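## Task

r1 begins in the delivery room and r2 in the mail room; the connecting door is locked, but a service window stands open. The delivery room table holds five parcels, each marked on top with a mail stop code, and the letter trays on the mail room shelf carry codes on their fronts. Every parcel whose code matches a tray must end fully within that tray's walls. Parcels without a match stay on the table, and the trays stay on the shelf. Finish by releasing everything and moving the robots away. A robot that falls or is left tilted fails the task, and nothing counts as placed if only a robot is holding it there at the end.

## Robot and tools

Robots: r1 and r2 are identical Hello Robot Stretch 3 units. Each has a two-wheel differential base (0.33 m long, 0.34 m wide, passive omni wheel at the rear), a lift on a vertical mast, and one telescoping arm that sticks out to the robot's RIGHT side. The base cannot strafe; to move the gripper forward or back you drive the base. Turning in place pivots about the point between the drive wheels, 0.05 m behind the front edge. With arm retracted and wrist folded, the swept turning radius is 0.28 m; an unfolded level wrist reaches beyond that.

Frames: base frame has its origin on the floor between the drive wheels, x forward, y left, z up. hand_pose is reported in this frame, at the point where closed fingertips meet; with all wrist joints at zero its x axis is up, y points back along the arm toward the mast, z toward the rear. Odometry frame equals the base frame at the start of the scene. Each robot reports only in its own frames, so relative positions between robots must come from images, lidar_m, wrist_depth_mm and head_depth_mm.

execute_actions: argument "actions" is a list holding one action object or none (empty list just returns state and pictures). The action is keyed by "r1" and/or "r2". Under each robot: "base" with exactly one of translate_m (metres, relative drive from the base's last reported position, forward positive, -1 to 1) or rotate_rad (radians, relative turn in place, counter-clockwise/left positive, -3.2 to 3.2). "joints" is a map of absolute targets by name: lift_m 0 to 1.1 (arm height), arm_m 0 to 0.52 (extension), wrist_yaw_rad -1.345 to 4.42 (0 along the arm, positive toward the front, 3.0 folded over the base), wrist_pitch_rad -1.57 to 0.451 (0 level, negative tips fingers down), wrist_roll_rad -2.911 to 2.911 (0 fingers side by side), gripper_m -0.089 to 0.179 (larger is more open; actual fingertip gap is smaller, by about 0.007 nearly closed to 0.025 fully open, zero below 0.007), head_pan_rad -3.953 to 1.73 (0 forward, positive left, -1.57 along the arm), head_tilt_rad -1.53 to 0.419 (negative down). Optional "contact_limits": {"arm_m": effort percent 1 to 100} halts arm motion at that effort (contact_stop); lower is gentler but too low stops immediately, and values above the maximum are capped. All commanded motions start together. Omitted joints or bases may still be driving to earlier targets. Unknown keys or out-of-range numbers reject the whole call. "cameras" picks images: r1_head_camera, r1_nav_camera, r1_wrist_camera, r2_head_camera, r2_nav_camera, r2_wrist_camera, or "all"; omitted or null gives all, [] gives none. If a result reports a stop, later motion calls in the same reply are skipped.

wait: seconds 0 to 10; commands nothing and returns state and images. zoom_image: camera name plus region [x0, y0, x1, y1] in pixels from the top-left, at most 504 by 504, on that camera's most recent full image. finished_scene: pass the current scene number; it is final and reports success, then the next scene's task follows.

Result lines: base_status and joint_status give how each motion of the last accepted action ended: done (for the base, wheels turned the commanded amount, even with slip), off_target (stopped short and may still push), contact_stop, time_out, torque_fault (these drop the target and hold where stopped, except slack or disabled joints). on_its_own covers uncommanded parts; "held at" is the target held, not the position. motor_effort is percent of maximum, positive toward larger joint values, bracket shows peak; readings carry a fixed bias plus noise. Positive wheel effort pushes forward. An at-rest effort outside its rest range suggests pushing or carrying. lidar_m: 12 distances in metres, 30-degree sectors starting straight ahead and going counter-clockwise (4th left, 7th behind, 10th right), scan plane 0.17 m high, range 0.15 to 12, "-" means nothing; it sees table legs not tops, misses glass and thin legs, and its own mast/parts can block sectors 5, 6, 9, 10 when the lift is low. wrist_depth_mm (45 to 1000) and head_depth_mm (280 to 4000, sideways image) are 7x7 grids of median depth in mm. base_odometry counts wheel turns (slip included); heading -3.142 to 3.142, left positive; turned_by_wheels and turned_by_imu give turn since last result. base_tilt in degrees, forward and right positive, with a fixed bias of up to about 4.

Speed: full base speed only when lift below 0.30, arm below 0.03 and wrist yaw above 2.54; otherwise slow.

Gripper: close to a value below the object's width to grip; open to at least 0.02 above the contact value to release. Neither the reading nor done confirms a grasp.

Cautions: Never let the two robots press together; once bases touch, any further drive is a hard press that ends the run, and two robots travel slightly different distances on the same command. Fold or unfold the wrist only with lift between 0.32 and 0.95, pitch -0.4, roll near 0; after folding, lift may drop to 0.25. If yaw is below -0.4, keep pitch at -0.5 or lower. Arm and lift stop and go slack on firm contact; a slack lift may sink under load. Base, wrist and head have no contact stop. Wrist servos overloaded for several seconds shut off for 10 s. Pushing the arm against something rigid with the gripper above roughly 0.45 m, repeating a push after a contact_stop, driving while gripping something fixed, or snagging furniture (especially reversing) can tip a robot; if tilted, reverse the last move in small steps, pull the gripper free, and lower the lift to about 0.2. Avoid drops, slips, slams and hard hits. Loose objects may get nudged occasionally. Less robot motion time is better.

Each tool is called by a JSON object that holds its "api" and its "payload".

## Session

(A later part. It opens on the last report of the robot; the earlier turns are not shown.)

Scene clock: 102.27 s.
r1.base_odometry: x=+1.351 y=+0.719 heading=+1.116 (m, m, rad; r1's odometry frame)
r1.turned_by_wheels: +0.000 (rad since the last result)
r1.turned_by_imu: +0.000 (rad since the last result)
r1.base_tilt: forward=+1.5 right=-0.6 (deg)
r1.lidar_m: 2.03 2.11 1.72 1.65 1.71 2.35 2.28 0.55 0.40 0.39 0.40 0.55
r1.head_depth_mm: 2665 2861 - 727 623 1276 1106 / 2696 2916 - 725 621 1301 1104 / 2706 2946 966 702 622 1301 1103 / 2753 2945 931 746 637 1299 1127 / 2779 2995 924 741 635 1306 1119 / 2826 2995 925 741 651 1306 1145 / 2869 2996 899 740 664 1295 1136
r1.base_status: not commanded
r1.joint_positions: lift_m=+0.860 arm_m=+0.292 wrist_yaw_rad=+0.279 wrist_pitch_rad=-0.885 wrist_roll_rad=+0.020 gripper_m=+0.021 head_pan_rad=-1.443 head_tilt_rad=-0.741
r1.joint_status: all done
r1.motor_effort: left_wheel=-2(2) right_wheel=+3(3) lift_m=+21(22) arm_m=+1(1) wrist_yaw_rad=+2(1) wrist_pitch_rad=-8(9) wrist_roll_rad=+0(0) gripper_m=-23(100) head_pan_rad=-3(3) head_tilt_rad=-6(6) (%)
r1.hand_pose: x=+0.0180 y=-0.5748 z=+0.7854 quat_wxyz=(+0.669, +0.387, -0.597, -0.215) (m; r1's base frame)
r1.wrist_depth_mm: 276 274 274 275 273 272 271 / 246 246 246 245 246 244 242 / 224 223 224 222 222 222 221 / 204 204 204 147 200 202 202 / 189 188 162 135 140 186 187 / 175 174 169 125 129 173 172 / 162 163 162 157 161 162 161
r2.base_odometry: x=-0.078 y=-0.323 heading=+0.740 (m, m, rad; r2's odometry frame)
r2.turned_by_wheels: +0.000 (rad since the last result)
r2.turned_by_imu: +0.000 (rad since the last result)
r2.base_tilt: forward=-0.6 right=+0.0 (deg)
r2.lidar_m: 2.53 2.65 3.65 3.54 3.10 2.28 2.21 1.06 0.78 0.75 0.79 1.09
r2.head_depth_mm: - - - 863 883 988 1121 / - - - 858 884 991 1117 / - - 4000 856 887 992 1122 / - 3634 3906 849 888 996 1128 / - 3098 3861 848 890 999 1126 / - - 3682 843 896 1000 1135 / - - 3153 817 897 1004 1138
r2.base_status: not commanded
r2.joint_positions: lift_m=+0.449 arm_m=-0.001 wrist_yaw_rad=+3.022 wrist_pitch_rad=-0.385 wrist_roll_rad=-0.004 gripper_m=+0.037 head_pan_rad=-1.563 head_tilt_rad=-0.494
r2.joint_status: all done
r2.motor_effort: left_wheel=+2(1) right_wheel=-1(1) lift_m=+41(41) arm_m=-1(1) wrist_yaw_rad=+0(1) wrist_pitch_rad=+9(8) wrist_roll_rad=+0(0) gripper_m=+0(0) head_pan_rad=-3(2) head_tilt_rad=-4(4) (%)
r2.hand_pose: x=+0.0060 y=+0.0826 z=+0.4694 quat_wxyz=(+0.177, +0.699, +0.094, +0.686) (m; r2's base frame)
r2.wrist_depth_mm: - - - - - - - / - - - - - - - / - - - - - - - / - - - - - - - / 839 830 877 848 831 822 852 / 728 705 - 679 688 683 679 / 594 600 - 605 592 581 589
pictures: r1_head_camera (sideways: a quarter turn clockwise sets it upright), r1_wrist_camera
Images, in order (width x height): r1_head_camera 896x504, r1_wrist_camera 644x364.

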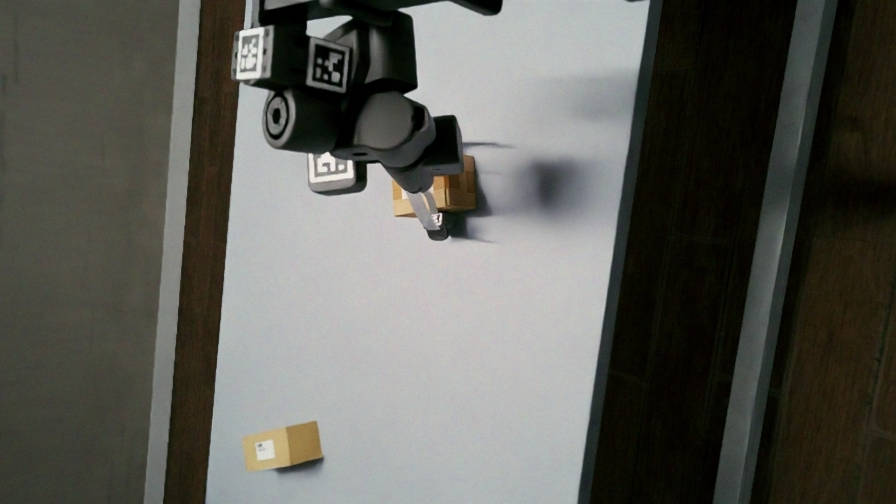

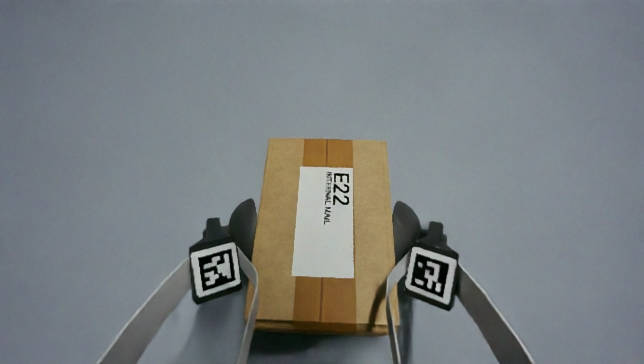

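{"api": "execute_actions", "payload": {"actions": [{"r1": {"base": {"translate_m": -1.0}, "joints": {"lift_m": 1.075, "arm_m": 0.0, "wrist_yaw_rad": 0.0, "wrist_pitch_rad": -0.9}}, "r2": {"joints": {"lift_m": 0.93, "wrist_pitch_rad": -0.4}}}], "cameras": ["r1_head_camera", "r1_wrist_camera"]}}

{"api": "execute_actions", "payload": {"actions": [{"r1": {"base": {"rotate_rad": -2.31}}, "r2": {"joints": {"wrist_yaw_rad": 0.0, "gripper_m": 0.15}}}], "cameras": ["r1_wrist_camera", "r2_wrist_camera"]}}

Scene clock: 118.53 s.
r1.base_odometry: x=+0.912 y=-0.180 heading=+1.116 (m, m, rad; r1's odometry frame)
r1.turned_by_wheels: +0.000 (rad since the last result)
r1.turned_by_imu: +0.000 (rad since the last result)
r1.base_tilt: forward=+1.5 right=-0.6 (deg)
r1.lidar_m: 1.49 2.35 1.71 1.65 1.71 1.32 1.28 1.32 1.81 3.10 0.53 0.53
r1.head_depth_mm: - - - - - 1252 1148 / 2706 2904 - - - 1260 1139 / 2769 2930 2281 1872 1424 1305 1138 / 2730 2980 2276 1819 1521 1298 1144 / 2832 2986 2273 1770 1519 1300 1140 / 2847 3046 1040 1763 1517 1301 1137 / 2916 3009 921 808 1524 1034 1143
r1.base_status: done
r1.joint_positions: lift_m=+1.075 arm_m=+0.000 wrist_yaw_rad=+0.001 wrist_pitch_rad=-0.914 wrist_roll_rad=+0.020 gripper_m=+0.024 head_pan_rad=-1.443 head_tilt_rad=-0.741
r1.joint_status: all done
r1.motor_effort: left_wheel=+0(10) right_wheel=+1(4) lift_m=+28(32) arm_m=-3(3) wrist_yaw_rad=+0(5) wrist_pitch_rad=+7(10) wrist_roll_rad=+0(0) gripper_m=-20(21) head_pan_rad=-2(3) head_tilt_rad=-6(6) (%)
r1.hand_pose: x=-0.0215 y=-0.2826 z=+0.9959 quat_wxyz=(+0.628, +0.309, -0.640, -0.315) (m; r1's base frame)
r1.wrist_depth_mm: 570 677 - - - - - / 518 - - - - - - / 476 - - - - - - / 440 - - 144 - - - / 526 730 139 135 138 - - / - - - 128 - - - / - - - - - - -
r2.base_odometry: x=-0.078 y=-0.323 heading=+0.740 (m, m, rad; r2's odometry frame)
r2.turned_by_wheels: +0.000 (rad since the last result)
r2.turned_by_imu: +0.000 (rad since the last result)
r2.base_tilt: forward=-0.6 right=+0.0 (deg)
r2.lidar_m: 2.53 2.64 3.67 3.54 3.11 2.28 2.21 1.06 0.78 0.76 0.79 1.09
r2.head_depth_mm: - - - 862 880 969 - / - - - 859 881 987 1079 / - - 3977 855 888 993 1072 / - 3605 - 854 890 996 1086 / - 3594 3918 849 890 995 1081 / - - 3713 846 892 1001 1090 / - - 3674 814 897 998 1138
r2.base_status: not commanded
r2.joint_positions: lift_m=+0.929 arm_m=-0.001 wrist_yaw_rad=+3.022 wrist_pitch_rad=-0.413 wrist_roll_rad=-0.004 gripper_m=+0.037 head_pan_rad=-1.563 head_tilt_rad=-0.494
r2.joint_status: all done
r2.motor_effort: left_wheel=+1(2) right_wheel=-2(1) lift_m=+40(41) arm_m=-1(0) wrist_yaw_rad=-1(0) wrist_pitch_rad=+8(7) wrist_roll_rad=+1(1) gripper_m=+0(0) head_pan_rad=-3(2) head_tilt_rad=-4(4) (%)
r2.hand_pose: x=+0.0056 y=+0.0792 z=+0.9430 quat_wxyz=(+0.186, +0.698, +0.104, +0.684) (m; r2's base frame)
r2.wrist_depth_mm: - - - - - - - / - - - - - - - / - - - - - - - / - - - - - - - / - - - - - - - / - - - - - - - / - - - - - - -
pictures: r1_head_camera (sideways: a quarter turn clockwise sets it upright), r1_wrist_camera
Images, in order (width x height): r1_head_camera 896x504, r1_wrist_camera 644x364.

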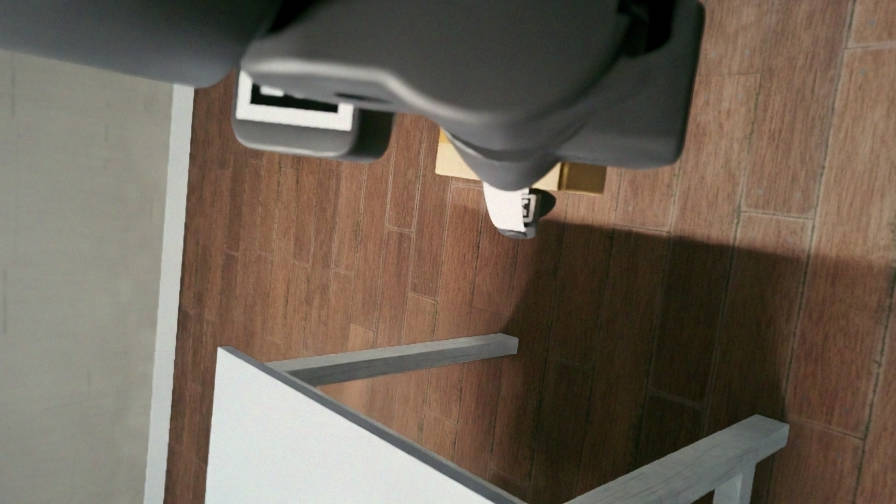

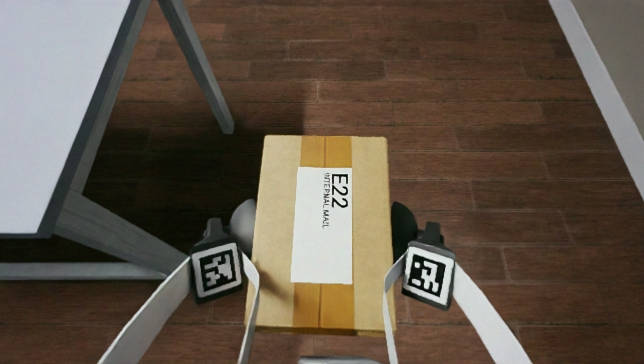

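Scene clock: 123.13 s.
r1.base_odometry: x=+0.912 y=-0.180 heading=-1.194 (m, m, rad; r1's odometry frame)
r1.turned_by_wheels: -2.310 (rad since the last result)
r1.turned_by_imu: -2.322 (rad since the last result)
r1.base_tilt: forward=+1.6 right=-0.6 (deg)
r1.lidar_m: 1.52 2.75 1.09 0.53 0.85 3.03 1.87 1.65 1.65 1.44 1.28 1.28
r1.head_depth_mm: - - - - - 1254 1140 / 1538 1751 - - - 1261 1143 / 1425 1650 1919 1878 1429 1300 1145 / 1326 1512 1769 1828 1505 1303 1141 / 1248 1412 1625 1770 1507 1299 1137 / 1171 1314 1518 1715 1519 1303 1140 / 1109 1235 1398 1612 1523 1287 1144
r1.base_status: done
r1.joint_positions: lift_m=+1.075 arm_m=+0.000 wrist_yaw_rad=+0.001 wrist_pitch_rad=-0.914 wrist_roll_rad=+0.020 gripper_m=+0.024 head_pan_rad=-1.443 head_tilt_rad=-0.741
r1.joint_status: not commanded
r1.motor_effort: left_wheel=+3(9) right_wheel=-2(3) lift_m=+29(29) arm_m=-3(3) wrist_yaw_rad=+0(0) wrist_pitch_rad=+7(7) wrist_roll_rad=+0(0) gripper_m=-20(20) head_pan_rad=-3(4) head_tilt_rad=-6(6) (%)
r1.hand_pose: x=-0.0215 y=-0.2826 z=+0.9959 quat_wxyz=(+0.628, +0.309, -0.640, -0.315) (m; r1's base frame)
r1.wrist_depth_mm: 913 - - - - - - / - - - - - - - / - - - - - - - / - - - 144 - - - / - - 140 135 138 - - / - - - 128 - - - / - - - - - - -
r2.base_odometry: x=-0.078 y=-0.323 heading=+0.740 (m, m, rad; r2's odometry frame)
r2.turned_by_wheels: +0.000 (rad since the last result)
r2.turned_by_imu: +0.000 (rad since the last result)
r2.base_tilt: forward=-0.6 right=+0.1 (deg)
r2.lidar_m: 2.53 2.64 3.66 3.54 3.08 2.28 2.20 1.05 0.78 0.76 0.79 1.10
r2.head_depth_mm: - - - 861 884 970 - / - - - 858 882 964 - / - - - 853 886 949 - / - 3618 3984 854 891 961 - / - 3602 3932 849 892 983 1133 / - - 3682 846 897 999 1135 / - - 3676 816 897 1001 1137
r2.base_status: not commanded
r2.joint_positions: lift_m=+0.929 arm_m=-0.001 wrist_yaw_rad=+0.004 wrist_pitch_rad=-0.413 wrist_roll_rad=-0.004 gripper_m=+0.150 head_pan_rad=-1.563 head_tilt_rad=-0.494
r2.joint_status: all done
r2.motor_effort: left_wheel=+1(2) right_wheel=-1(1) lift_m=+40(40) arm_m=+0(1) wrist_yaw_rad=-3(3) wrist_pitch_rad=+8(8) wrist_roll_rad=+1(0) gripper_m=+0(81) head_pan_rad=-2(2) head_tilt_rad=-5(4) (%)
r2.hand_pose: x=-0.0207 y=-0.3692 z=+0.9430 quat_wxyz=(+0.694, +0.147, -0.690, -0.144) (m; r2's base frame)
r2.wrist_depth_mm: 433 535 - - - 473 464 / 473 498 587 577 563 502 502 / 508 422 418 423 430 437 538 / 563 582 580 610 616 617 622 / 636 643 660 654 662 672 699 / 747 - 729 765 764 - 804 / 818 885 831 833 877 889 939
pictures: r1_wrist_camera, r2_wrist_camera
Images, in order (width x height): r1_wrist_camera 644x364, r2_wrist_camera 644x364.

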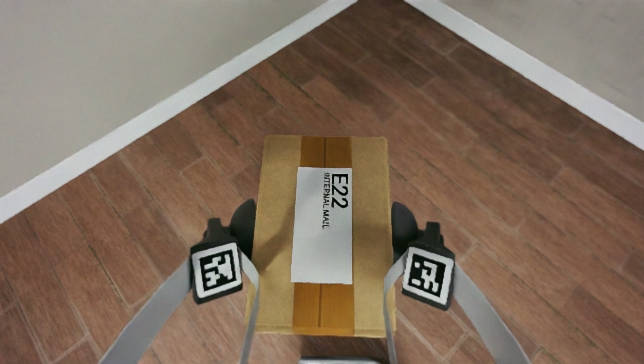

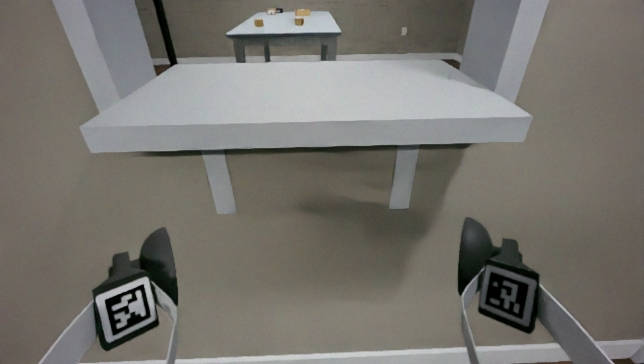

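{"api": "execute_actions", "payload": {"actions": [{"r1": {"base": {"translate_m": 1.0}}, "r2": {"joints": {"lift_m": 1.0, "wrist_yaw_rad": 0.05}}}], "cameras": []}}

{"api": "execute_actions", "payload": {"actions": [{"r1": {"base": {"rotate_rad": 0.745}, "joints": {"head_pan_rad": -1.3, "head_tilt_rad": -0.5}}}], "cameras": ["r1_head_camera", "r1_nav_camera", "r1_wrist_camera", "r2_wrist_camera"]}}

Scene clock: 136.20 s.
r1.base_odometry: x=+1.280 y=-1.109 heading=-1.193 (m, m, rad; r1's odometry frame)
r1.turned_by_wheels: +0.000 (rad since the last result)
r1.turned_by_imu: +0.008 (rad since the last result)
r1.base_tilt: forward=+1.5 right=-0.6 (deg)
r1.lidar_m: 0.72 1.32 2.38 2.83 3.69 1.09 2.70 2.38 1.12 0.68 0.60 0.61
r1.head_depth_mm: - - - - - 1264 1146 / 695 795 - - - 1269 1147 / 647 746 873 1036 1321 1299 1141 / 604 690 802 966 1230 1300 1132 / 565 641 741 876 1078 1268 1137 / 533 598 684 801 964 1193 1145 / 500 559 637 596 871 1062 1143
r1.base_status: done
r1.joint_positions: lift_m=+1.075 arm_m=+0.000 wrist_yaw_rad=+0.001 wrist_pitch_rad=-0.914 wrist_roll_rad=+0.020 gripper_m=+0.024 head_pan_rad=-1.443 head_tilt_rad=-0.741
r1.joint_status: not commanded
r1.motor_effort: left_wheel=+3(11) right_wheel=-1(2) lift_m=+28(28) arm_m=-2(3) wrist_yaw_rad=+0(0) wrist_pitch_rad=+7(6) wrist_roll_rad=+0(0) gripper_m=-20(20) head_pan_rad=-3(5) head_tilt_rad=-6(6) (%)
r1.hand_pose: x=-0.0215 y=-0.2826 z=+0.9959 quat_wxyz=(+0.628, +0.309, -0.640, -0.315) (m; r1's base frame)
r1.wrist_depth_mm: 364 433 529 681 988 - - / 337 482 607 809 - - - / 334 539 697 886 - - - / 499 626 797 143 - - - / 578 745 139 135 138 - - / 660 855 - 128 - - - / 774 - - - - - -
r2.base_odometry: x=-0.078 y=-0.323 heading=+0.740 (m, m, rad; r2's odometry frame)
r2.turned_by_wheels: +0.000 (rad since the last result)
r2.turned_by_imu: +0.000 (rad since the last result)
r2.base_tilt: forward=-0.6 right=+0.0 (deg)
r2.lidar_m: 2.53 2.64 3.65 3.55 3.10 2.28 2.21 1.05 0.78 0.76 0.79 1.10
r2.head_depth_mm: - - - 884 - - - / - - - 857 865 - - / - - 3997 855 - - - / - 3152 3713 852 - - - / 1329 3138 3643 848 891 989 1133 / - 2434 3664 845 888 1013 1132 / - - 3400 815 897 1005 1134
r2.base_status: not commanded
r2.joint_positions: lift_m=+0.999 arm_m=-0.001 wrist_yaw_rad=+0.047 wrist_pitch_rad=-0.414 wrist_roll_rad=-0.004 gripper_m=+0.150 head_pan_rad=-1.563 head_tilt_rad=-0.494
r2.joint_status: all done
r2.motor_effort: left_wheel=+1(2) right_wheel=-1(1) lift_m=+40(40) arm_m=-1(1) wrist_yaw_rad=+2(4) wrist_pitch_rad=+8(8) wrist_roll_rad=+1(0) gripper_m=+0(1) head_pan_rad=-3(2) head_tilt_rad=-4(4) (%)
r2.hand_pose: x=-0.0110 y=-0.3689 z=+1.0130 quat_wxyz=(+0.697, +0.162, -0.687, -0.129) (m; r2's base frame)
r2.wrist_depth_mm: 447 485 - - - 512 445 / 487 500 - - - 520 478 / 527 531 556 540 539 522 522 / 599 588 458 460 458 572 592 / 671 672 669 660 654 639 667 / 759 - 745 748 764 - 756 / 871 941 866 896 876 887 852
pictures: none
No camera images: the call's "cameras" was empty. Leave "cameras" out to get every camera's image.

Scene clock: 138.33 s.
r1.base_odometry: x=+1.280 y=-1.109 heading=-0.449 (m, m, rad; r1's odometry frame)
r1.turned_by_wheels: +0.745 (rad since the last result)
r1.turned_by_imu: +0.750 (rad since the last result)
r1.base_tilt: forward=+1.5 right=-0.6 (deg)
r1.lidar_m: 2.37 2.46 1.09 1.12 1.09 2.47 2.32 0.85 0.62 0.60 0.63 0.86
r1.head_depth_mm: - - 3678 846 566 - - / 1290 - 3664 764 596 349 965 / - - 3449 762 641 880 1024 / - - 3661 756 640 914 1089 / - - 3634 756 824 971 1149 / - - 3621 753 864 1025 1190 / 691 715 752 752 913 1094 1228
r1.base_status: done
r1.joint_positions: lift_m=+1.075 arm_m=+0.000 wrist_yaw_rad=+0.001 wrist_pitch_rad=-0.914 wrist_roll_rad=+0.020 gripper_m=+0.024 head_pan_rad=-1.307 head_tilt_rad=-0.507
r1.joint_status: all done
r1.motor_effort: left_wheel=-2(7) right_wheel=+1(5) lift_m=+29(29) arm_m=-2(2) wrist_yaw_rad=+0(0) wrist_pitch_rad=+7(7) wrist_roll_rad=+0(0) gripper_m=-20(20) head_pan_rad=+4(22) head_tilt_rad=+5(30) (%)
r1.hand_pose: x=-0.0215 y=-0.2826 z=+0.9959 quat_wxyz=(+0.628, +0.309, -0.640, -0.315) (m; r1's base frame)
r1.wrist_depth_mm: 371 373 371 367 373 420 418 / 357 356 352 353 365 502 498 / 639 639 636 580 640 634 625 / 864 873 856 144 802 850 824 / - - 140 136 139 - - / - - - 127 - - - / - - - - - - -
r2.base_odometry: x=-0.078 y=-0.323 heading=+0.740 (m, m, rad; r2's odometry frame)
r2.turned_by_wheels: +0.000 (rad since the last result)
r2.turned_by_imu: +0.000 (rad since the last result)
r2.base_tilt: forward=-0.5 right=+0.1 (deg)
r2.lidar_m: 2.53 2.64 3.65 3.55 3.10 2.28 2.20 1.05 0.78 0.76 0.79 1.09
r2.head_depth_mm: - - - 886 - - - / - - - 857 871 - - / - - 3996 854 - - - / - 3613 3931 855 - - - / 1309 2447 3422 848 892 987 1135 / 1341 - 3665 842 887 1018 1131 / - - 3639 818 898 1001 1139
r2.base_status: not commanded
r2.joint_positions: lift_m=+0.999 arm_m=-0.001 wrist_yaw_rad=+0.047 wrist_pitch_rad=-0.414 wrist_roll_rad=-0.004 gripper_m=+0.150 head_pan_rad=-1.563 head_tilt_rad=-0.494
r2.joint_status: not commanded
r2.motor_effort: left_wheel=+2(1) right_wheel=-2(1) lift_m=+40(40) arm_m=-1(0) wrist_yaw_rad=+2(2) wrist_pitch_rad=+8(8) wrist_roll_rad=+1(0) gripper_m=+1(1) head_pan_rad=-2(2) head_tilt_rad=-4(4) (%)
r2.hand_pose: x=-0.0110 y=-0.3689 z=+1.0130 quat_wxyz=(+0.697, +0.162, -0.687, -0.129) (m; r2's base frame)
r2.wrist_depth_mm: 447 493 - - - 515 438 / 486 494 - - - 512 485 / 534 529 553 546 540 517 531 / 596 596 459 467 459 552 578 / 667 658 671 662 663 645 636 / 769 - 742 741 760 - 741 / 869 920 880 891 874 895 851
pictures: r1_head_camera (sideways: a quarter turn clockwise sets it upright), r1_nav_camera (sideways: a quarter turn counterclockwise sets it upright), r1_wrist_camera, r2_wrist_camera
Images, in order (width x height): r1_head_camera 896x504, r1_nav_camera 672x504, r1_wrist_camera 644x364, r2_wrist_camera 644x364.

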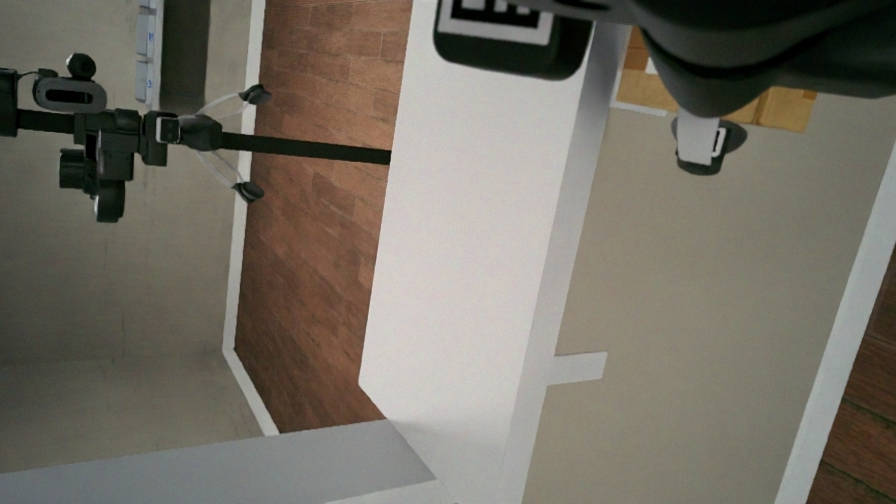

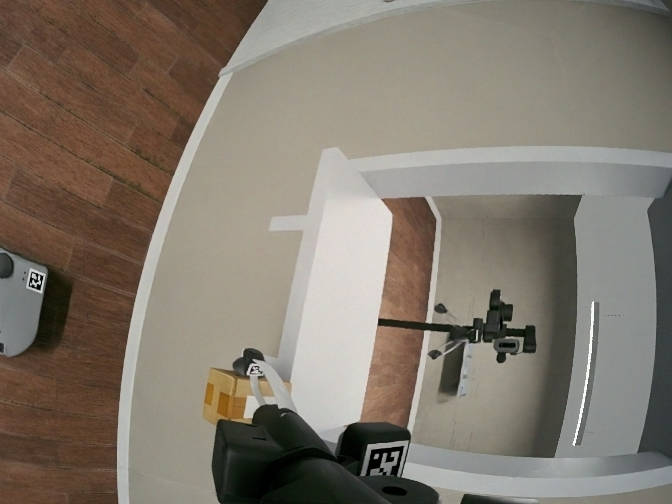

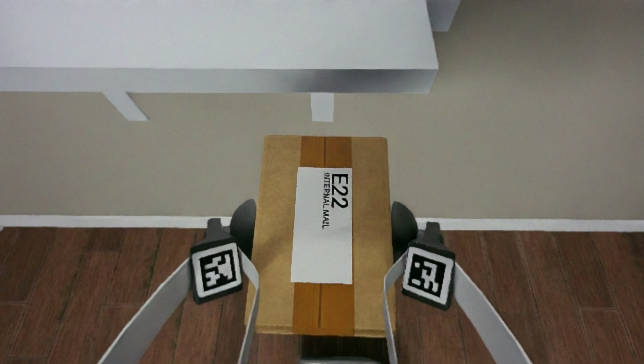

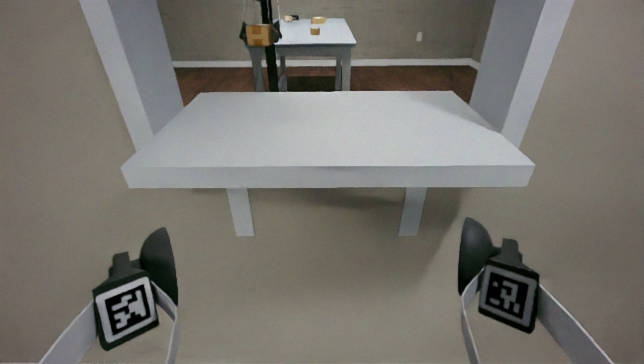

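{"api": "execute_actions", "payload": {"actions": [{"r1": {"base": {"translate_m": 0.16}, "joints": {"arm_m": 0.44, "lift_m": 1.035, "head_pan_rad": -1.5}}}], "cameras": ["r1_head_camera", "r1_wrist_camera", "r2_wrist_camera"]}}

Scene clock: 145.27 s.
r1.base_odometry: x=+1.425 y=-1.179 heading=-0.449 (m, m, rad; r1's odometry frame)
r1.turned_by_wheels: +0.000 (rad since the last result)
r1.turned_by_imu: +0.002 (rad since the last result)
r1.base_tilt: forward=+1.5 right=-0.6 (deg)
r1.lidar_m: 2.20 2.30 3.17 1.05 1.43 2.63 2.32 0.85 0.63 0.61 0.63 0.86
r1.head_depth_mm: - - 3681 764 621 833 985 / - - 3520 759 621 848 1009 / 1266 1452 1664 706 617 868 1028 / - - 3612 760 637 882 1052 / - - 3663 758 640 900 1073 / - - 3645 753 638 918 1103 / - 662 680 698 797 939 1129
r1.base_status: done
r1.joint_positions: lift_m=+1.035 arm_m=+0.440 wrist_yaw_rad=+0.000 wrist_pitch_rad=-0.915 wrist_roll_rad=+0.020 gripper_m=+0.024 head_pan_rad=-1.493 head_tilt_rad=-0.507
r1.joint_status: all done
r1.motor_effort: left_wheel=-2(5) right_wheel=+1(4) lift_m=+22(23) arm_m=+1(0) wrist_yaw_rad=+0(0) wrist_pitch_rad=+7(7) wrist_roll_rad=+0(0) gripper_m=-20(19) head_pan_rad=-3(21) head_tilt_rad=+4(4) (%)
r1.hand_pose: x=-0.0216 y=-0.7219 z=+0.9561 quat_wxyz=(+0.628, +0.309, -0.640, -0.316) (m; r1's base frame)
r1.wrist_depth_mm: - - - - - - - / - - - - - - - / 257 256 256 256 256 254 253 / 237 236 236 143 232 235 234 / 220 220 140 135 138 218 218 / 205 206 199 128 164 203 202 / 192 192 191 186 188 190 190
r2.base_odometry: x=-0.078 y=-0.323 heading=+0.740 (m, m, rad; r2's odometry frame)
r2.turned_by_wheels: +0.000 (rad since the last result)
r2.turned_by_imu: +0.000 (rad since the last result)
r2.base_tilt: forward=-0.6 right=+0.0 (deg)
r2.lidar_m: 2.53 2.64 3.66 3.53 3.09 2.27 2.20 1.05 0.78 0.76 0.79 1.09
r2.head_depth_mm: - - - 884 - - - / - - - 855 867 - - / - - - 815 - - - / 1324 796 1673 779 - - - / - 2774 3949 849 889 987 1125 / - - 3652 844 891 1017 1133 / - - 3640 815 893 1001 1133
r2.base_status: not commanded
r2.joint_positions: lift_m=+0.999 arm_m=-0.001 wrist_yaw_rad=+0.047 wrist_pitch_rad=-0.414 wrist_roll_rad=-0.004 gripper_m=+0.150 head_pan_rad=-1.563 head_tilt_rad=-0.494
r2.joint_status: not commanded
r2.motor_effort: left_wheel=+1(2) right_wheel=-1(2) lift_m=+41(40) arm_m=-1(1) wrist_yaw_rad=+2(2) wrist_pitch_rad=+8(8) wrist_roll_rad=+1(0) gripper_m=+1(1) head_pan_rad=-2(3) head_tilt_rad=-4(4) (%)
r2.hand_pose: x=-0.0110 y=-0.3689 z=+1.0130 quat_wxyz=(+0.697, +0.162, -0.687, -0.129) (m; r2's base frame)
r2.wrist_depth_mm: 447 487 - - - 514 442 / 491 499 - - - 515 486 / 542 532 557 514 549 527 530 / 596 585 464 457 460 572 581 / 671 670 677 653 669 645 661 / 773 - 755 730 738 - 753 / 879 888 894 864 882 928 889
pictures: r1_head_camera (sideways: a quarter turn clockwise sets it upright), r1_wrist_camera, r2_wrist_camera
Images, in order (width x height): r1_head_camera 896x504, r1_wrist_camera 644x364, r2_wrist_camera 644x364.

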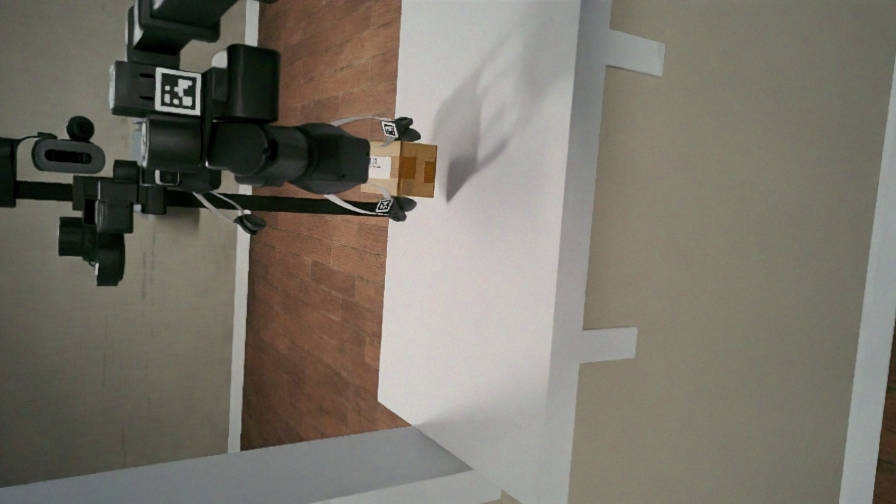

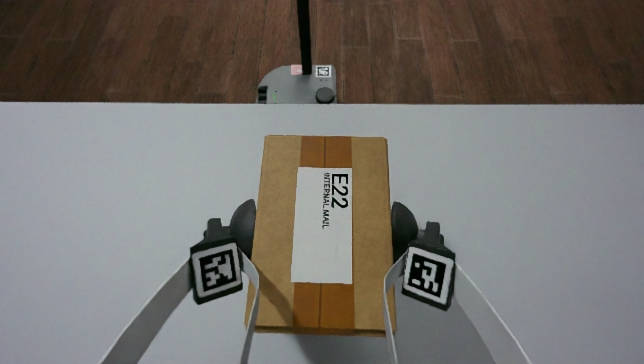

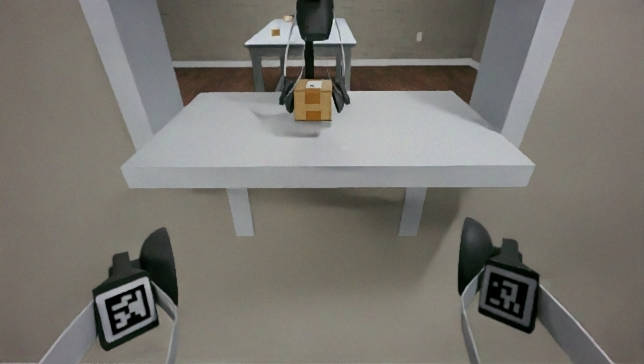

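{"api": "execute_actions", "payload": {"actions": [{"r1": {"joints": {"lift_m": 1.005}}, "r2": {"joints": {"lift_m": 1.03, "wrist_pitch_rad": -0.7}}}], "cameras": []}}

{"api": "execute_actions", "payload": {"actions": [{"r1": {"joints": {"gripper_m": 0.13}}}], "cameras": ["r1_wrist_camera", "r2_wrist_camera"]}}

Scene clock: 148.80 s.
r1.base_odometry: x=+1.425 y=-1.179 heading=-0.449 (m, m, rad; r1's odometry frame)
r1.turned_by_wheels: +0.000 (rad since the last result)
r1.turned_by_imu: +0.001 (rad since the last result)
r1.base_tilt: forward=+1.5 right=-0.6 (deg)
r1.lidar_m: 2.21 2.29 3.12 1.06 1.42 2.63 2.32 0.85 0.63 0.60 0.63 0.87
r1.head_depth_mm: - - 3375 766 620 831 988 / - - 3454 763 618 850 1007 / 1253 1472 2356 725 618 868 1032 / - - 3679 758 641 883 1044 / - - 3658 755 639 901 1072 / - - 3585 752 638 919 1106 / - 662 680 699 797 934 1133
r1.base_status: not commanded
r1.joint_positions: lift_m=+1.005 arm_m=+0.440 wrist_yaw_rad=+0.000 wrist_pitch_rad=-0.911 wrist_roll_rad=+0.020 gripper_m=+0.024 head_pan_rad=-1.493 head_tilt_rad=-0.507
r1.joint_status: all done
r1.motor_effort: left_wheel=-2(2) right_wheel=+1(1) lift_m=+19(22) arm_m=+1(1) wrist_yaw_rad=+0(1) wrist_pitch_rad=+5(7) wrist_roll_rad=+0(0) gripper_m=-20(20) head_pan_rad=-2(4) head_tilt_rad=+4(5) (%)
r1.hand_pose: x=-0.0216 y=-0.7228 z=+0.9268 quat_wxyz=(+0.629, +0.308, -0.641, -0.314) (m; r1's base frame)
r1.wrist_depth_mm: - - - - - - - / - - - - - - - / 224 222 222 222 221 221 219 / 205 206 206 145 200 202 203 / 190 189 163 136 139 190 188 / 177 177 171 128 151 176 176 / 165 165 165 161 164 164 164
r2.base_odometry: x=-0.078 y=-0.323 heading=+0.740 (m, m, rad; r2's odometry frame)
r2.turned_by_wheels: +0.000 (rad since the last result)
r2.turned_by_imu: +0.000 (rad since the last result)
r2.base_tilt: forward=-0.6 right=+0.0 (deg)
r2.lidar_m: 2.53 2.64 3.67 3.55 3.09 2.28 2.20 1.05 0.78 0.76 0.79 1.09
r2.head_depth_mm: - - - 901 - - - / - - - 929 - - - / - - 3933 901 - - - / 1344 812 831 779 - 1010 - / - 2456 3893 848 891 982 1151 / - - 3767 847 892 985 1132 / - - 3626 817 894 1000 1137
r2.base_status: not commanded
r2.joint_positions: lift_m=+1.029 arm_m=-0.001 wrist_yaw_rad=+0.047 wrist_pitch_rad=-0.708 wrist_roll_rad=-0.004 gripper_m=+0.150 head_pan_rad=-1.563 head_tilt_rad=-0.494
r2.joint_status: all done
r2.motor_effort: left_wheel=+2(2) right_wheel=-1(2) lift_m=+40(41) arm_m=-1(1) wrist_yaw_rad=+2(2) wrist_pitch_rad=+5(7) wrist_roll_rad=+0(1) gripper_m=+1(1) head_pan_rad=-2(2) head_tilt_rad=-4(4) (%)
r2.hand_pose: x=-0.0132 y=-0.3230 z=+0.9831 quat_wxyz=(+0.670, +0.261, -0.656, -0.229) (m; r2's base frame)
r2.wrist_depth_mm: 489 483 500 477 502 489 480 / 563 448 437 443 437 443 572 / 660 647 653 649 647 652 648 / 759 779 788 797 788 781 771 / - - - - - 939 973 / - - - - - - - / - - - - - - -
pictures: none
No camera images: the call's "cameras" was empty. Leave "cameras" out to get every camera's image.

Scene clock: 150.37 s.
r1.base_odometry: x=+1.425 y=-1.179 heading=-0.449 (m, m, rad; r1's odometry frame)
r1.turned_by_wheels: +0.000 (rad since the last result)
r1.turned_by_imu: +0.000 (rad since the last result)
r1.base_tilt: forward=+1.5 right=-0.6 (deg)
r1.lidar_m: 2.21 2.30 3.15 1.05 1.42 2.64 2.32 0.85 0.63 0.60 0.63 0.87
r1.head_depth_mm: - - 3486 768 620 834 983 / - - 3484 764 620 847 1009 / 1247 1465 1721 726 618 864 1027 / - - 3641 758 640 881 1054 / - - 3602 754 635 900 1081 / - - 3613 753 638 916 1100 / - 663 679 700 795 938 1131
r1.base_status: not commanded
r1.joint_positions: lift_m=+1.005 arm_m=+0.440 wrist_yaw_rad=+0.000 wrist_pitch_rad=-0.910 wrist_roll_rad=+0.020 gripper_m=+0.130 head_pan_rad=-1.493 head_tilt_rad=-0.507
r1.joint_status: all done
r1.motor_effort: left_wheel=-1(2) right_wheel=+1(2) lift_m=+21(21) arm_m=+1(1) wrist_yaw_rad=+0(1) wrist_pitch_rad=+5(5) wrist_roll_rad=+0(0) gripper_m=+0(87) head_pan_rad=-4(3) head_tilt_rad=+4(4) (%)
r1.hand_pose: x=-0.0216 y=-0.7229 z=+0.9268 quat_wxyz=(+0.629, +0.308, -0.641, -0.314) (m; r1's base frame)
r1.wrist_depth_mm: - - - - - - - / - - - - - - - / 222 221 223 222 220 220 219 / 203 205 203 148 202 203 201 / 190 191 186 137 185 190 188 / 177 174 174 128 173 - 175 / - 165 163 160 164 164 164
r2.base_odometry: x=-0.078 y=-0.323 heading=+0.740 (m, m, rad; r2's odometry frame)
r2.turned_by_wheels: +0.000 (rad since the last result)
r2.turned_by_imu: +0.000 (rad since the last result)
r2.base_tilt: forward=-0.6 right=+0.1 (deg)
r2.lidar_m: 2.53 2.63 3.67 3.54 3.11 2.28 2.21 1.06 0.78 0.76 0.79 1.09
r2.head_depth_mm: - - - 904 - - - / - - - 926 - - - / - - 3897 901 - - - / 1341 815 829 783 - 1013 - / - 2476 3881 812 890 985 1152 / - - 3669 847 894 983 1138 / - - 3622 814 900 1000 1140
r2.base_status: not commanded
r2.joint_positions: lift_m=+1.029 arm_m=-0.001 wrist_yaw_rad=+0.047 wrist_pitch_rad=-0.708 wrist_roll_rad=-0.004 gripper_m=+0.150 head_pan_rad=-1.563 head_tilt_rad=-0.494
r2.joint_status: not commanded
r2.motor_effort: left_wheel=+1(2) right_wheel=-2(1) lift_m=+41(40) arm_m=-1(1) wrist_yaw_rad=+2(2) wrist_pitch_rad=+5(5) wrist_roll_rad=+0(1) gripper_m=+0(1) head_pan_rad=-2(3) head_tilt_rad=-4(4) (%)
r2.hand_pose: x=-0.0132 y=-0.3230 z=+0.9831 quat_wxyz=(+0.670, +0.261, -0.656, -0.229) (m; r2's base frame)
r2.wrist_depth_mm: 492 492 501 472 507 488 484 / 562 446 441 443 440 446 542 / 653 648 658 651 641 634 661 / 775 799 800 797 778 766 762 / - - - - - 918 954 / - - - - - - - / - - - - - - -
pictures: r1_wrist_camera, r2_wrist_camera
Images, in order (width x height): r1_wrist_camera 644x364, r2_wrist_camera 644x364.

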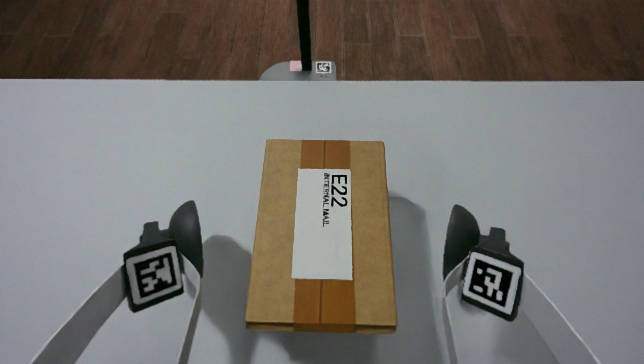

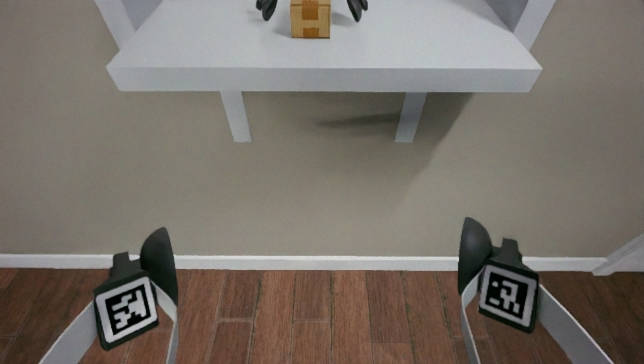

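{"api": "execute_actions", "payload": {"actions": [{"r1": {"joints": {"arm_m": 0.0, "lift_m": 1.03}}, "r2": {"base": {"translate_m": 0.01}, "joints": {"arm_m": 0.36}}}], "cameras": ["r2_head_camera", "r2_wrist_camera"]}}

Scene clock: 158.30 s.
r1.base_odometry: x=+1.425 y=-1.179 heading=-0.449 (m, m, rad; r1's odometry frame)
r1.turned_by_wheels: +0.000 (rad since the last result)
r1.turned_by_imu: +0.002 (rad since the last result)
r1.base_tilt: forward=+1.5 right=-0.6 (deg)
r1.lidar_m: 2.21 2.30 3.16 1.05 1.42 2.63 2.32 0.85 0.63 0.60 0.63 0.86
r1.head_depth_mm: - - 3725 1864 - - - / - - 3417 838 - - - / 1272 849 3234 728 - 848 - / - - 3620 759 640 856 1059 / - - 3658 755 639 891 1086 / - - 3602 750 638 920 1101 / - 663 682 698 799 934 1128
r1.base_status: not commanded
r1.joint_positions: lift_m=+1.030 arm_m=+0.000 wrist_yaw_rad=+0.000 wrist_pitch_rad=-0.910 wrist_roll_rad=+0.020 gripper_m=+0.130 head_pan_rad=-1.493 head_tilt_rad=-0.507
r1.joint_status: all done
r1.motor_effort: left_wheel=-1(1) right_wheel=+1(1) lift_m=+28(31) arm_m=-3(3) wrist_yaw_rad=+0(0) wrist_pitch_rad=+5(5) wrist_roll_rad=+0(0) gripper_m=+1(0) head_pan_rad=-3(2) head_tilt_rad=+5(4) (%)
r1.hand_pose: x=-0.0216 y=-0.2835 z=+0.9515 quat_wxyz=(+0.629, +0.308, -0.641, -0.314) (m; r1's base frame)
r1.wrist_depth_mm: 313 310 313 314 311 311 311 / 520 511 511 507 502 503 497 / 645 639 636 632 633 640 635 / 842 852 844 850 839 839 805 / - - - - - - - / - - - - - - - / - - 987 - 996 995 974
r2.base_odometry: x=-0.071 y=-0.316 heading=+0.740 (m, m, rad; r2's odometry frame)
r2.turned_by_wheels: +0.000 (rad since the last result)
r2.turned_by_imu: +0.000 (rad since the last result)
r2.base_tilt: forward=-0.6 right=+0.0 (deg)
r2.lidar_m: 2.52 2.63 3.64 3.54 3.12 2.29 2.21 1.06 0.78 0.76 0.79 1.09
r2.head_depth_mm: - - 3737 858 880 987 1119 / - - 3694 859 885 991 1126 / - - - 817 887 992 1117 / 1312 1482 2100 776 892 994 1129 / - 3609 3899 811 894 993 1128 / - - - 846 892 998 1134 / - - 3450 805 893 1000 1134
r2.base_status: done
r2.joint_positions: lift_m=+1.029 arm_m=+0.360 wrist_yaw_rad=+0.048 wrist_pitch_rad=-0.709 wrist_roll_rad=-0.004 gripper_m=+0.150 head_pan_rad=-1.563 head_tilt_rad=-0.494
r2.joint_status: all done
r2.motor_effort: left_wheel=+2(8) right_wheel=-1(3) lift_m=+40(40) arm_m=+2(3) wrist_yaw_rad=+1(3) wrist_pitch_rad=+5(5) wrist_roll_rad=+0(0) gripper_m=+1(0) head_pan_rad=-2(2) head_tilt_rad=-4(4) (%)
r2.hand_pose: x=-0.0130 y=-0.6833 z=+0.9829 quat_wxyz=(+0.670, +0.262, -0.655, -0.229) (m; r2's base frame)
r2.wrist_depth_mm: - - - - - - - / - 404 401 401 400 402 - / 314 343 341 329 338 341 332 / 292 295 292 230 293 294 294 / 256 259 258 237 259 264 259 / 228 - 231 229 229 - 231 / 211 201 208 207 208 204 208
pictures: r2_head_camera (sideways: a quarter turn clockwise sets it upright), r2_wrist_camera
Images, in order (width x height): r2_head_camera 896x504, r2_wrist_camera 644x364.

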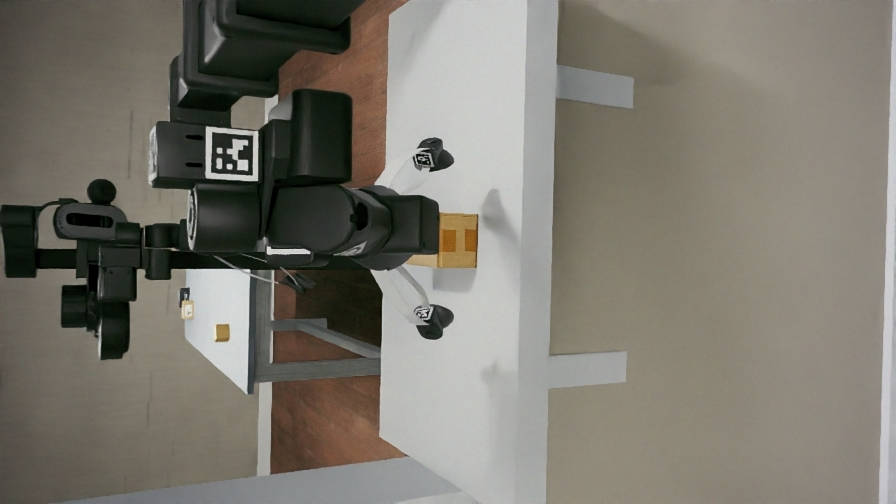

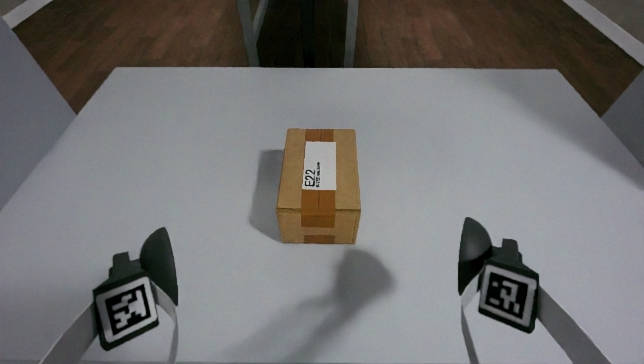

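{"api": "execute_actions", "payload": {"actions": [{"r1": {"base": {"rotate_rad": 1.565}, "joints": {"lift_m": 0.95}}, "r2": {"joints": {"arm_m": 0.45, "lift_m": 0.979}}}], "cameras": ["r2_head_camera", "r2_wrist_camera"]}}

Scene clock: 164.27 s.
r1.base_odometry: x=+1.425 y=-1.179 heading=+1.116 (m, m, rad; r1's odometry frame)
r1.turned_by_wheels: +1.565 (rad since the last result)
r1.turned_by_imu: +1.575 (rad since the last result)
r1.base_tilt: forward=+1.5 right=-0.6 (deg)
r1.lidar_m: 1.05 1.15 2.64 2.35 0.86 0.63 0.61 0.63 0.86 2.21 2.29 3.13
r1.head_depth_mm: 1820 2009 2164 2260 1877 - - / 1836 2007 2235 2379 1869 - - / 1860 2048 2243 2420 1886 - - / 1873 2045 2304 2438 1862 1495 1286 / 1911 2070 2315 2469 1857 1496 1254 / 1922 2104 2353 2445 1854 1499 1251 / 1920 2127 2389 2489 1856 1500 1249
r1.base_status: done
r1.joint_positions: lift_m=+0.950 arm_m=+0.000 wrist_yaw_rad=+0.000 wrist_pitch_rad=-0.910 wrist_roll_rad=+0.020 gripper_m=+0.130 head_pan_rad=-1.493 head_tilt_rad=-0.507
r1.joint_status: all done
r1.motor_effort: left_wheel=-1(8) right_wheel=+1(2) lift_m=+21(23) arm_m=-2(3) wrist_yaw_rad=+0(0) wrist_pitch_rad=+5(5) wrist_roll_rad=+0(0) gripper_m=+0(1) head_pan_rad=-4(3) head_tilt_rad=+4(4) (%)
r1.hand_pose: x=-0.0216 y=-0.2835 z=+0.8718 quat_wxyz=(+0.629, +0.308, -0.641, -0.314) (m; r1's base frame)
r1.wrist_depth_mm: - - - - - 958 670 / - - - - - - 672 / - - - - - - 670 / - - - - - - 667 / - - - - - 917 674 / 974 970 996 983 950 - 680 / 910 902 929 906 907 919 635
r2.base_odometry: x=-0.071 y=-0.316 heading=+0.740 (m, m, rad; r2's odometry frame)
r2.turned_by_wheels: +0.000 (rad since the last result)
r2.turned_by_imu: +0.000 (rad since the last result)
r2.base_tilt: forward=-0.6 right=+0.1 (deg)
r2.lidar_m: 2.52 2.63 3.64 3.54 3.12 2.29 2.21 1.05 0.78 0.76 0.79 1.09
r2.head_depth_mm: - - - 781 889 990 1113 / - - 3687 856 883 990 1121 / - 1293 - 816 886 989 1129 / 1291 2459 3951 777 891 990 1128 / - 2732 3686 827 889 998 1130 / - - 3895 847 893 999 1136 / - - 3433 804 896 1002 1134
r2.base_status: not commanded
r2.joint_positions: lift_m=+0.980 arm_m=+0.450 wrist_yaw_rad=+0.048 wrist_pitch_rad=-0.709 wrist_roll_rad=-0.004 gripper_m=+0.150 head_pan_rad=-1.563 head_tilt_rad=-0.494
r2.joint_status: all done
r2.motor_effort: left_wheel=+1(1) right_wheel=-1(1) lift_m=+12(34) arm_m=+3(5) wrist_yaw_rad=+1(1) wrist_pitch_rad=+6(5) wrist_roll_rad=+0(1) gripper_m=+1(1) head_pan_rad=-2(2) head_tilt_rad=-3(4) (%)
r2.hand_pose: x=-0.0130 y=-0.7732 z=+0.9332 quat_wxyz=(+0.670, +0.262, -0.655, -0.229) (m; r2's base frame)
r2.wrist_depth_mm: - - - - - - - / - 318 318 319 318 318 314 / 268 266 267 265 264 268 266 / 229 231 230 166 228 231 230 / 200 204 202 145 201 207 202 / 180 - 175 130 176 - 179 / - 159 159 123 160 159 162
pictures: r2_head_camera (sideways: a quarter turn clockwise sets it upright), r2_wrist_camera
Images, in order (width x height): r2_head_camera 896x504, r2_wrist_camera 644x364.

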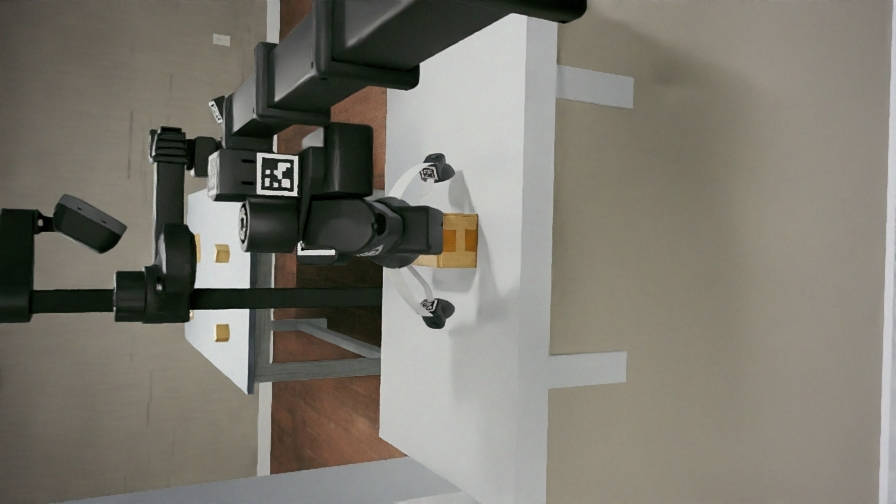

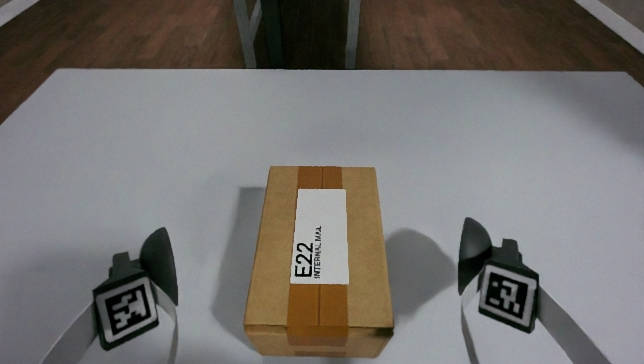

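{"api": "execute_actions", "payload": {"actions": [{"r1": {"base": {"translate_m": 0.12}}, "r2": {"joints": {"gripper_m": 0.02}}}], "cameras": ["r2_wrist_camera"]}}

Scene clock: 167.53 s.
r1.base_odometry: x=+1.477 y=-1.071 heading=+1.116 (m, m, rad; r1's odometry frame)
r1.turned_by_wheels: +0.000 (rad since the last result)
r1.turned_by_imu: +0.001 (rad since the last result)
r1.base_tilt: forward=+1.6 right=-0.6 (deg)
r1.lidar_m: 0.94 1.04 2.63 2.55 1.03 0.75 0.72 0.75 1.03 2.21 2.29 3.15
r1.head_depth_mm: 1824 1990 2225 2381 1901 - - / 1849 2006 2226 2381 1874 - - / 1844 2059 2273 2398 1859 - - / 1897 2056 2279 2427 1874 1506 1286 / 1886 2082 2313 2443 1868 1496 1253 / 1922 2111 2345 2427 1869 1505 1246 / 1929 2123 2357 2450 1857 1502 1252
r1.base_status: done
r1.joint_positions: lift_m=+0.950 arm_m=+0.000 wrist_yaw_rad=+0.000 wrist_pitch_rad=-0.910 wrist_roll_rad=+0.020 gripper_m=+0.130 head_pan_rad=-1.493 head_tilt_rad=-0.507
r1.joint_status: not commanded
r1.motor_effort: left_wheel=-2(4) right_wheel=+1(4) lift_m=+22(22) arm_m=-3(3) wrist_yaw_rad=+0(0) wrist_pitch_rad=+5(5) wrist_roll_rad=+0(0) gripper_m=+0(0) head_pan_rad=-3(2) head_tilt_rad=+4(4) (%)
r1.hand_pose: x=-0.0216 y=-0.2835 z=+0.8718 quat_wxyz=(+0.629, +0.308, -0.641, -0.314) (m; r1's base frame)
r1.wrist_depth_mm: - - - - - - 801 / - - - - - - 815 / - - - - - - 810 / - - - - - - 813 / - - - - - - 810 / 971 941 977 989 981 - 819 / 942 909 914 911 911 915 772
r2.base_odometry: x=-0.071 y=-0.316 heading=+0.740 (m, m, rad; r2's odometry frame)
r2.turned_by_wheels: +0.000 (rad since the last result)
r2.turned_by_imu: +0.000 (rad since the last result)
r2.base_tilt: forward=-0.6 right=+0.0 (deg)
r2.lidar_m: 2.52 2.64 3.65 3.54 3.11 2.29 2.21 1.06 0.78 0.75 0.79 1.09
r2.head_depth_mm: - - - 785 891 985 1118 / - - 3723 857 885 984 1119 / - 1384 - 834 886 991 1123 / 1391 2742 3939 775 888 996 1127 / - 2740 3636 850 889 993 1132 / - - 3891 848 894 999 1134 / - - 3397 803 896 1005 1134
r2.base_status: not commanded
r2.joint_positions: lift_m=+0.980 arm_m=+0.450 wrist_yaw_rad=+0.048 wrist_pitch_rad=-0.707 wrist_roll_rad=-0.004 gripper_m=+0.021 head_pan_rad=-1.563 head_tilt_rad=-0.494
r2.joint_status: all done
r2.motor_effort: left_wheel=+1(2) right_wheel=-1(2) lift_m=+12(12) arm_m=+3(2) wrist_yaw_rad=+1(1) wrist_pitch_rad=+4(6) wrist_roll_rad=+0(0) gripper_m=-19(93) head_pan_rad=-2(2) head_tilt_rad=-4(4) (%)
r2.hand_pose: x=-0.0130 y=-0.7737 z=+0.9336 quat_wxyz=(+0.671, +0.261, -0.656, -0.229) (m; r2's base frame)
r2.wrist_depth_mm: - - - - - - - / - 320 319 323 320 320 320 / 268 269 269 269 267 267 269 / 231 231 232 164 230 232 231 / 202 203 203 145 203 203 201 / 181 181 133 130 - 181 181 / 164 162 157 122 160 163 163
pictures: r2_wrist_camera
Images, in order (width x height): r2_wrist_camera 644x364.

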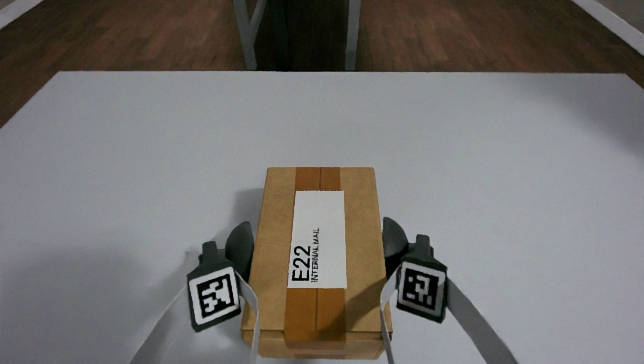

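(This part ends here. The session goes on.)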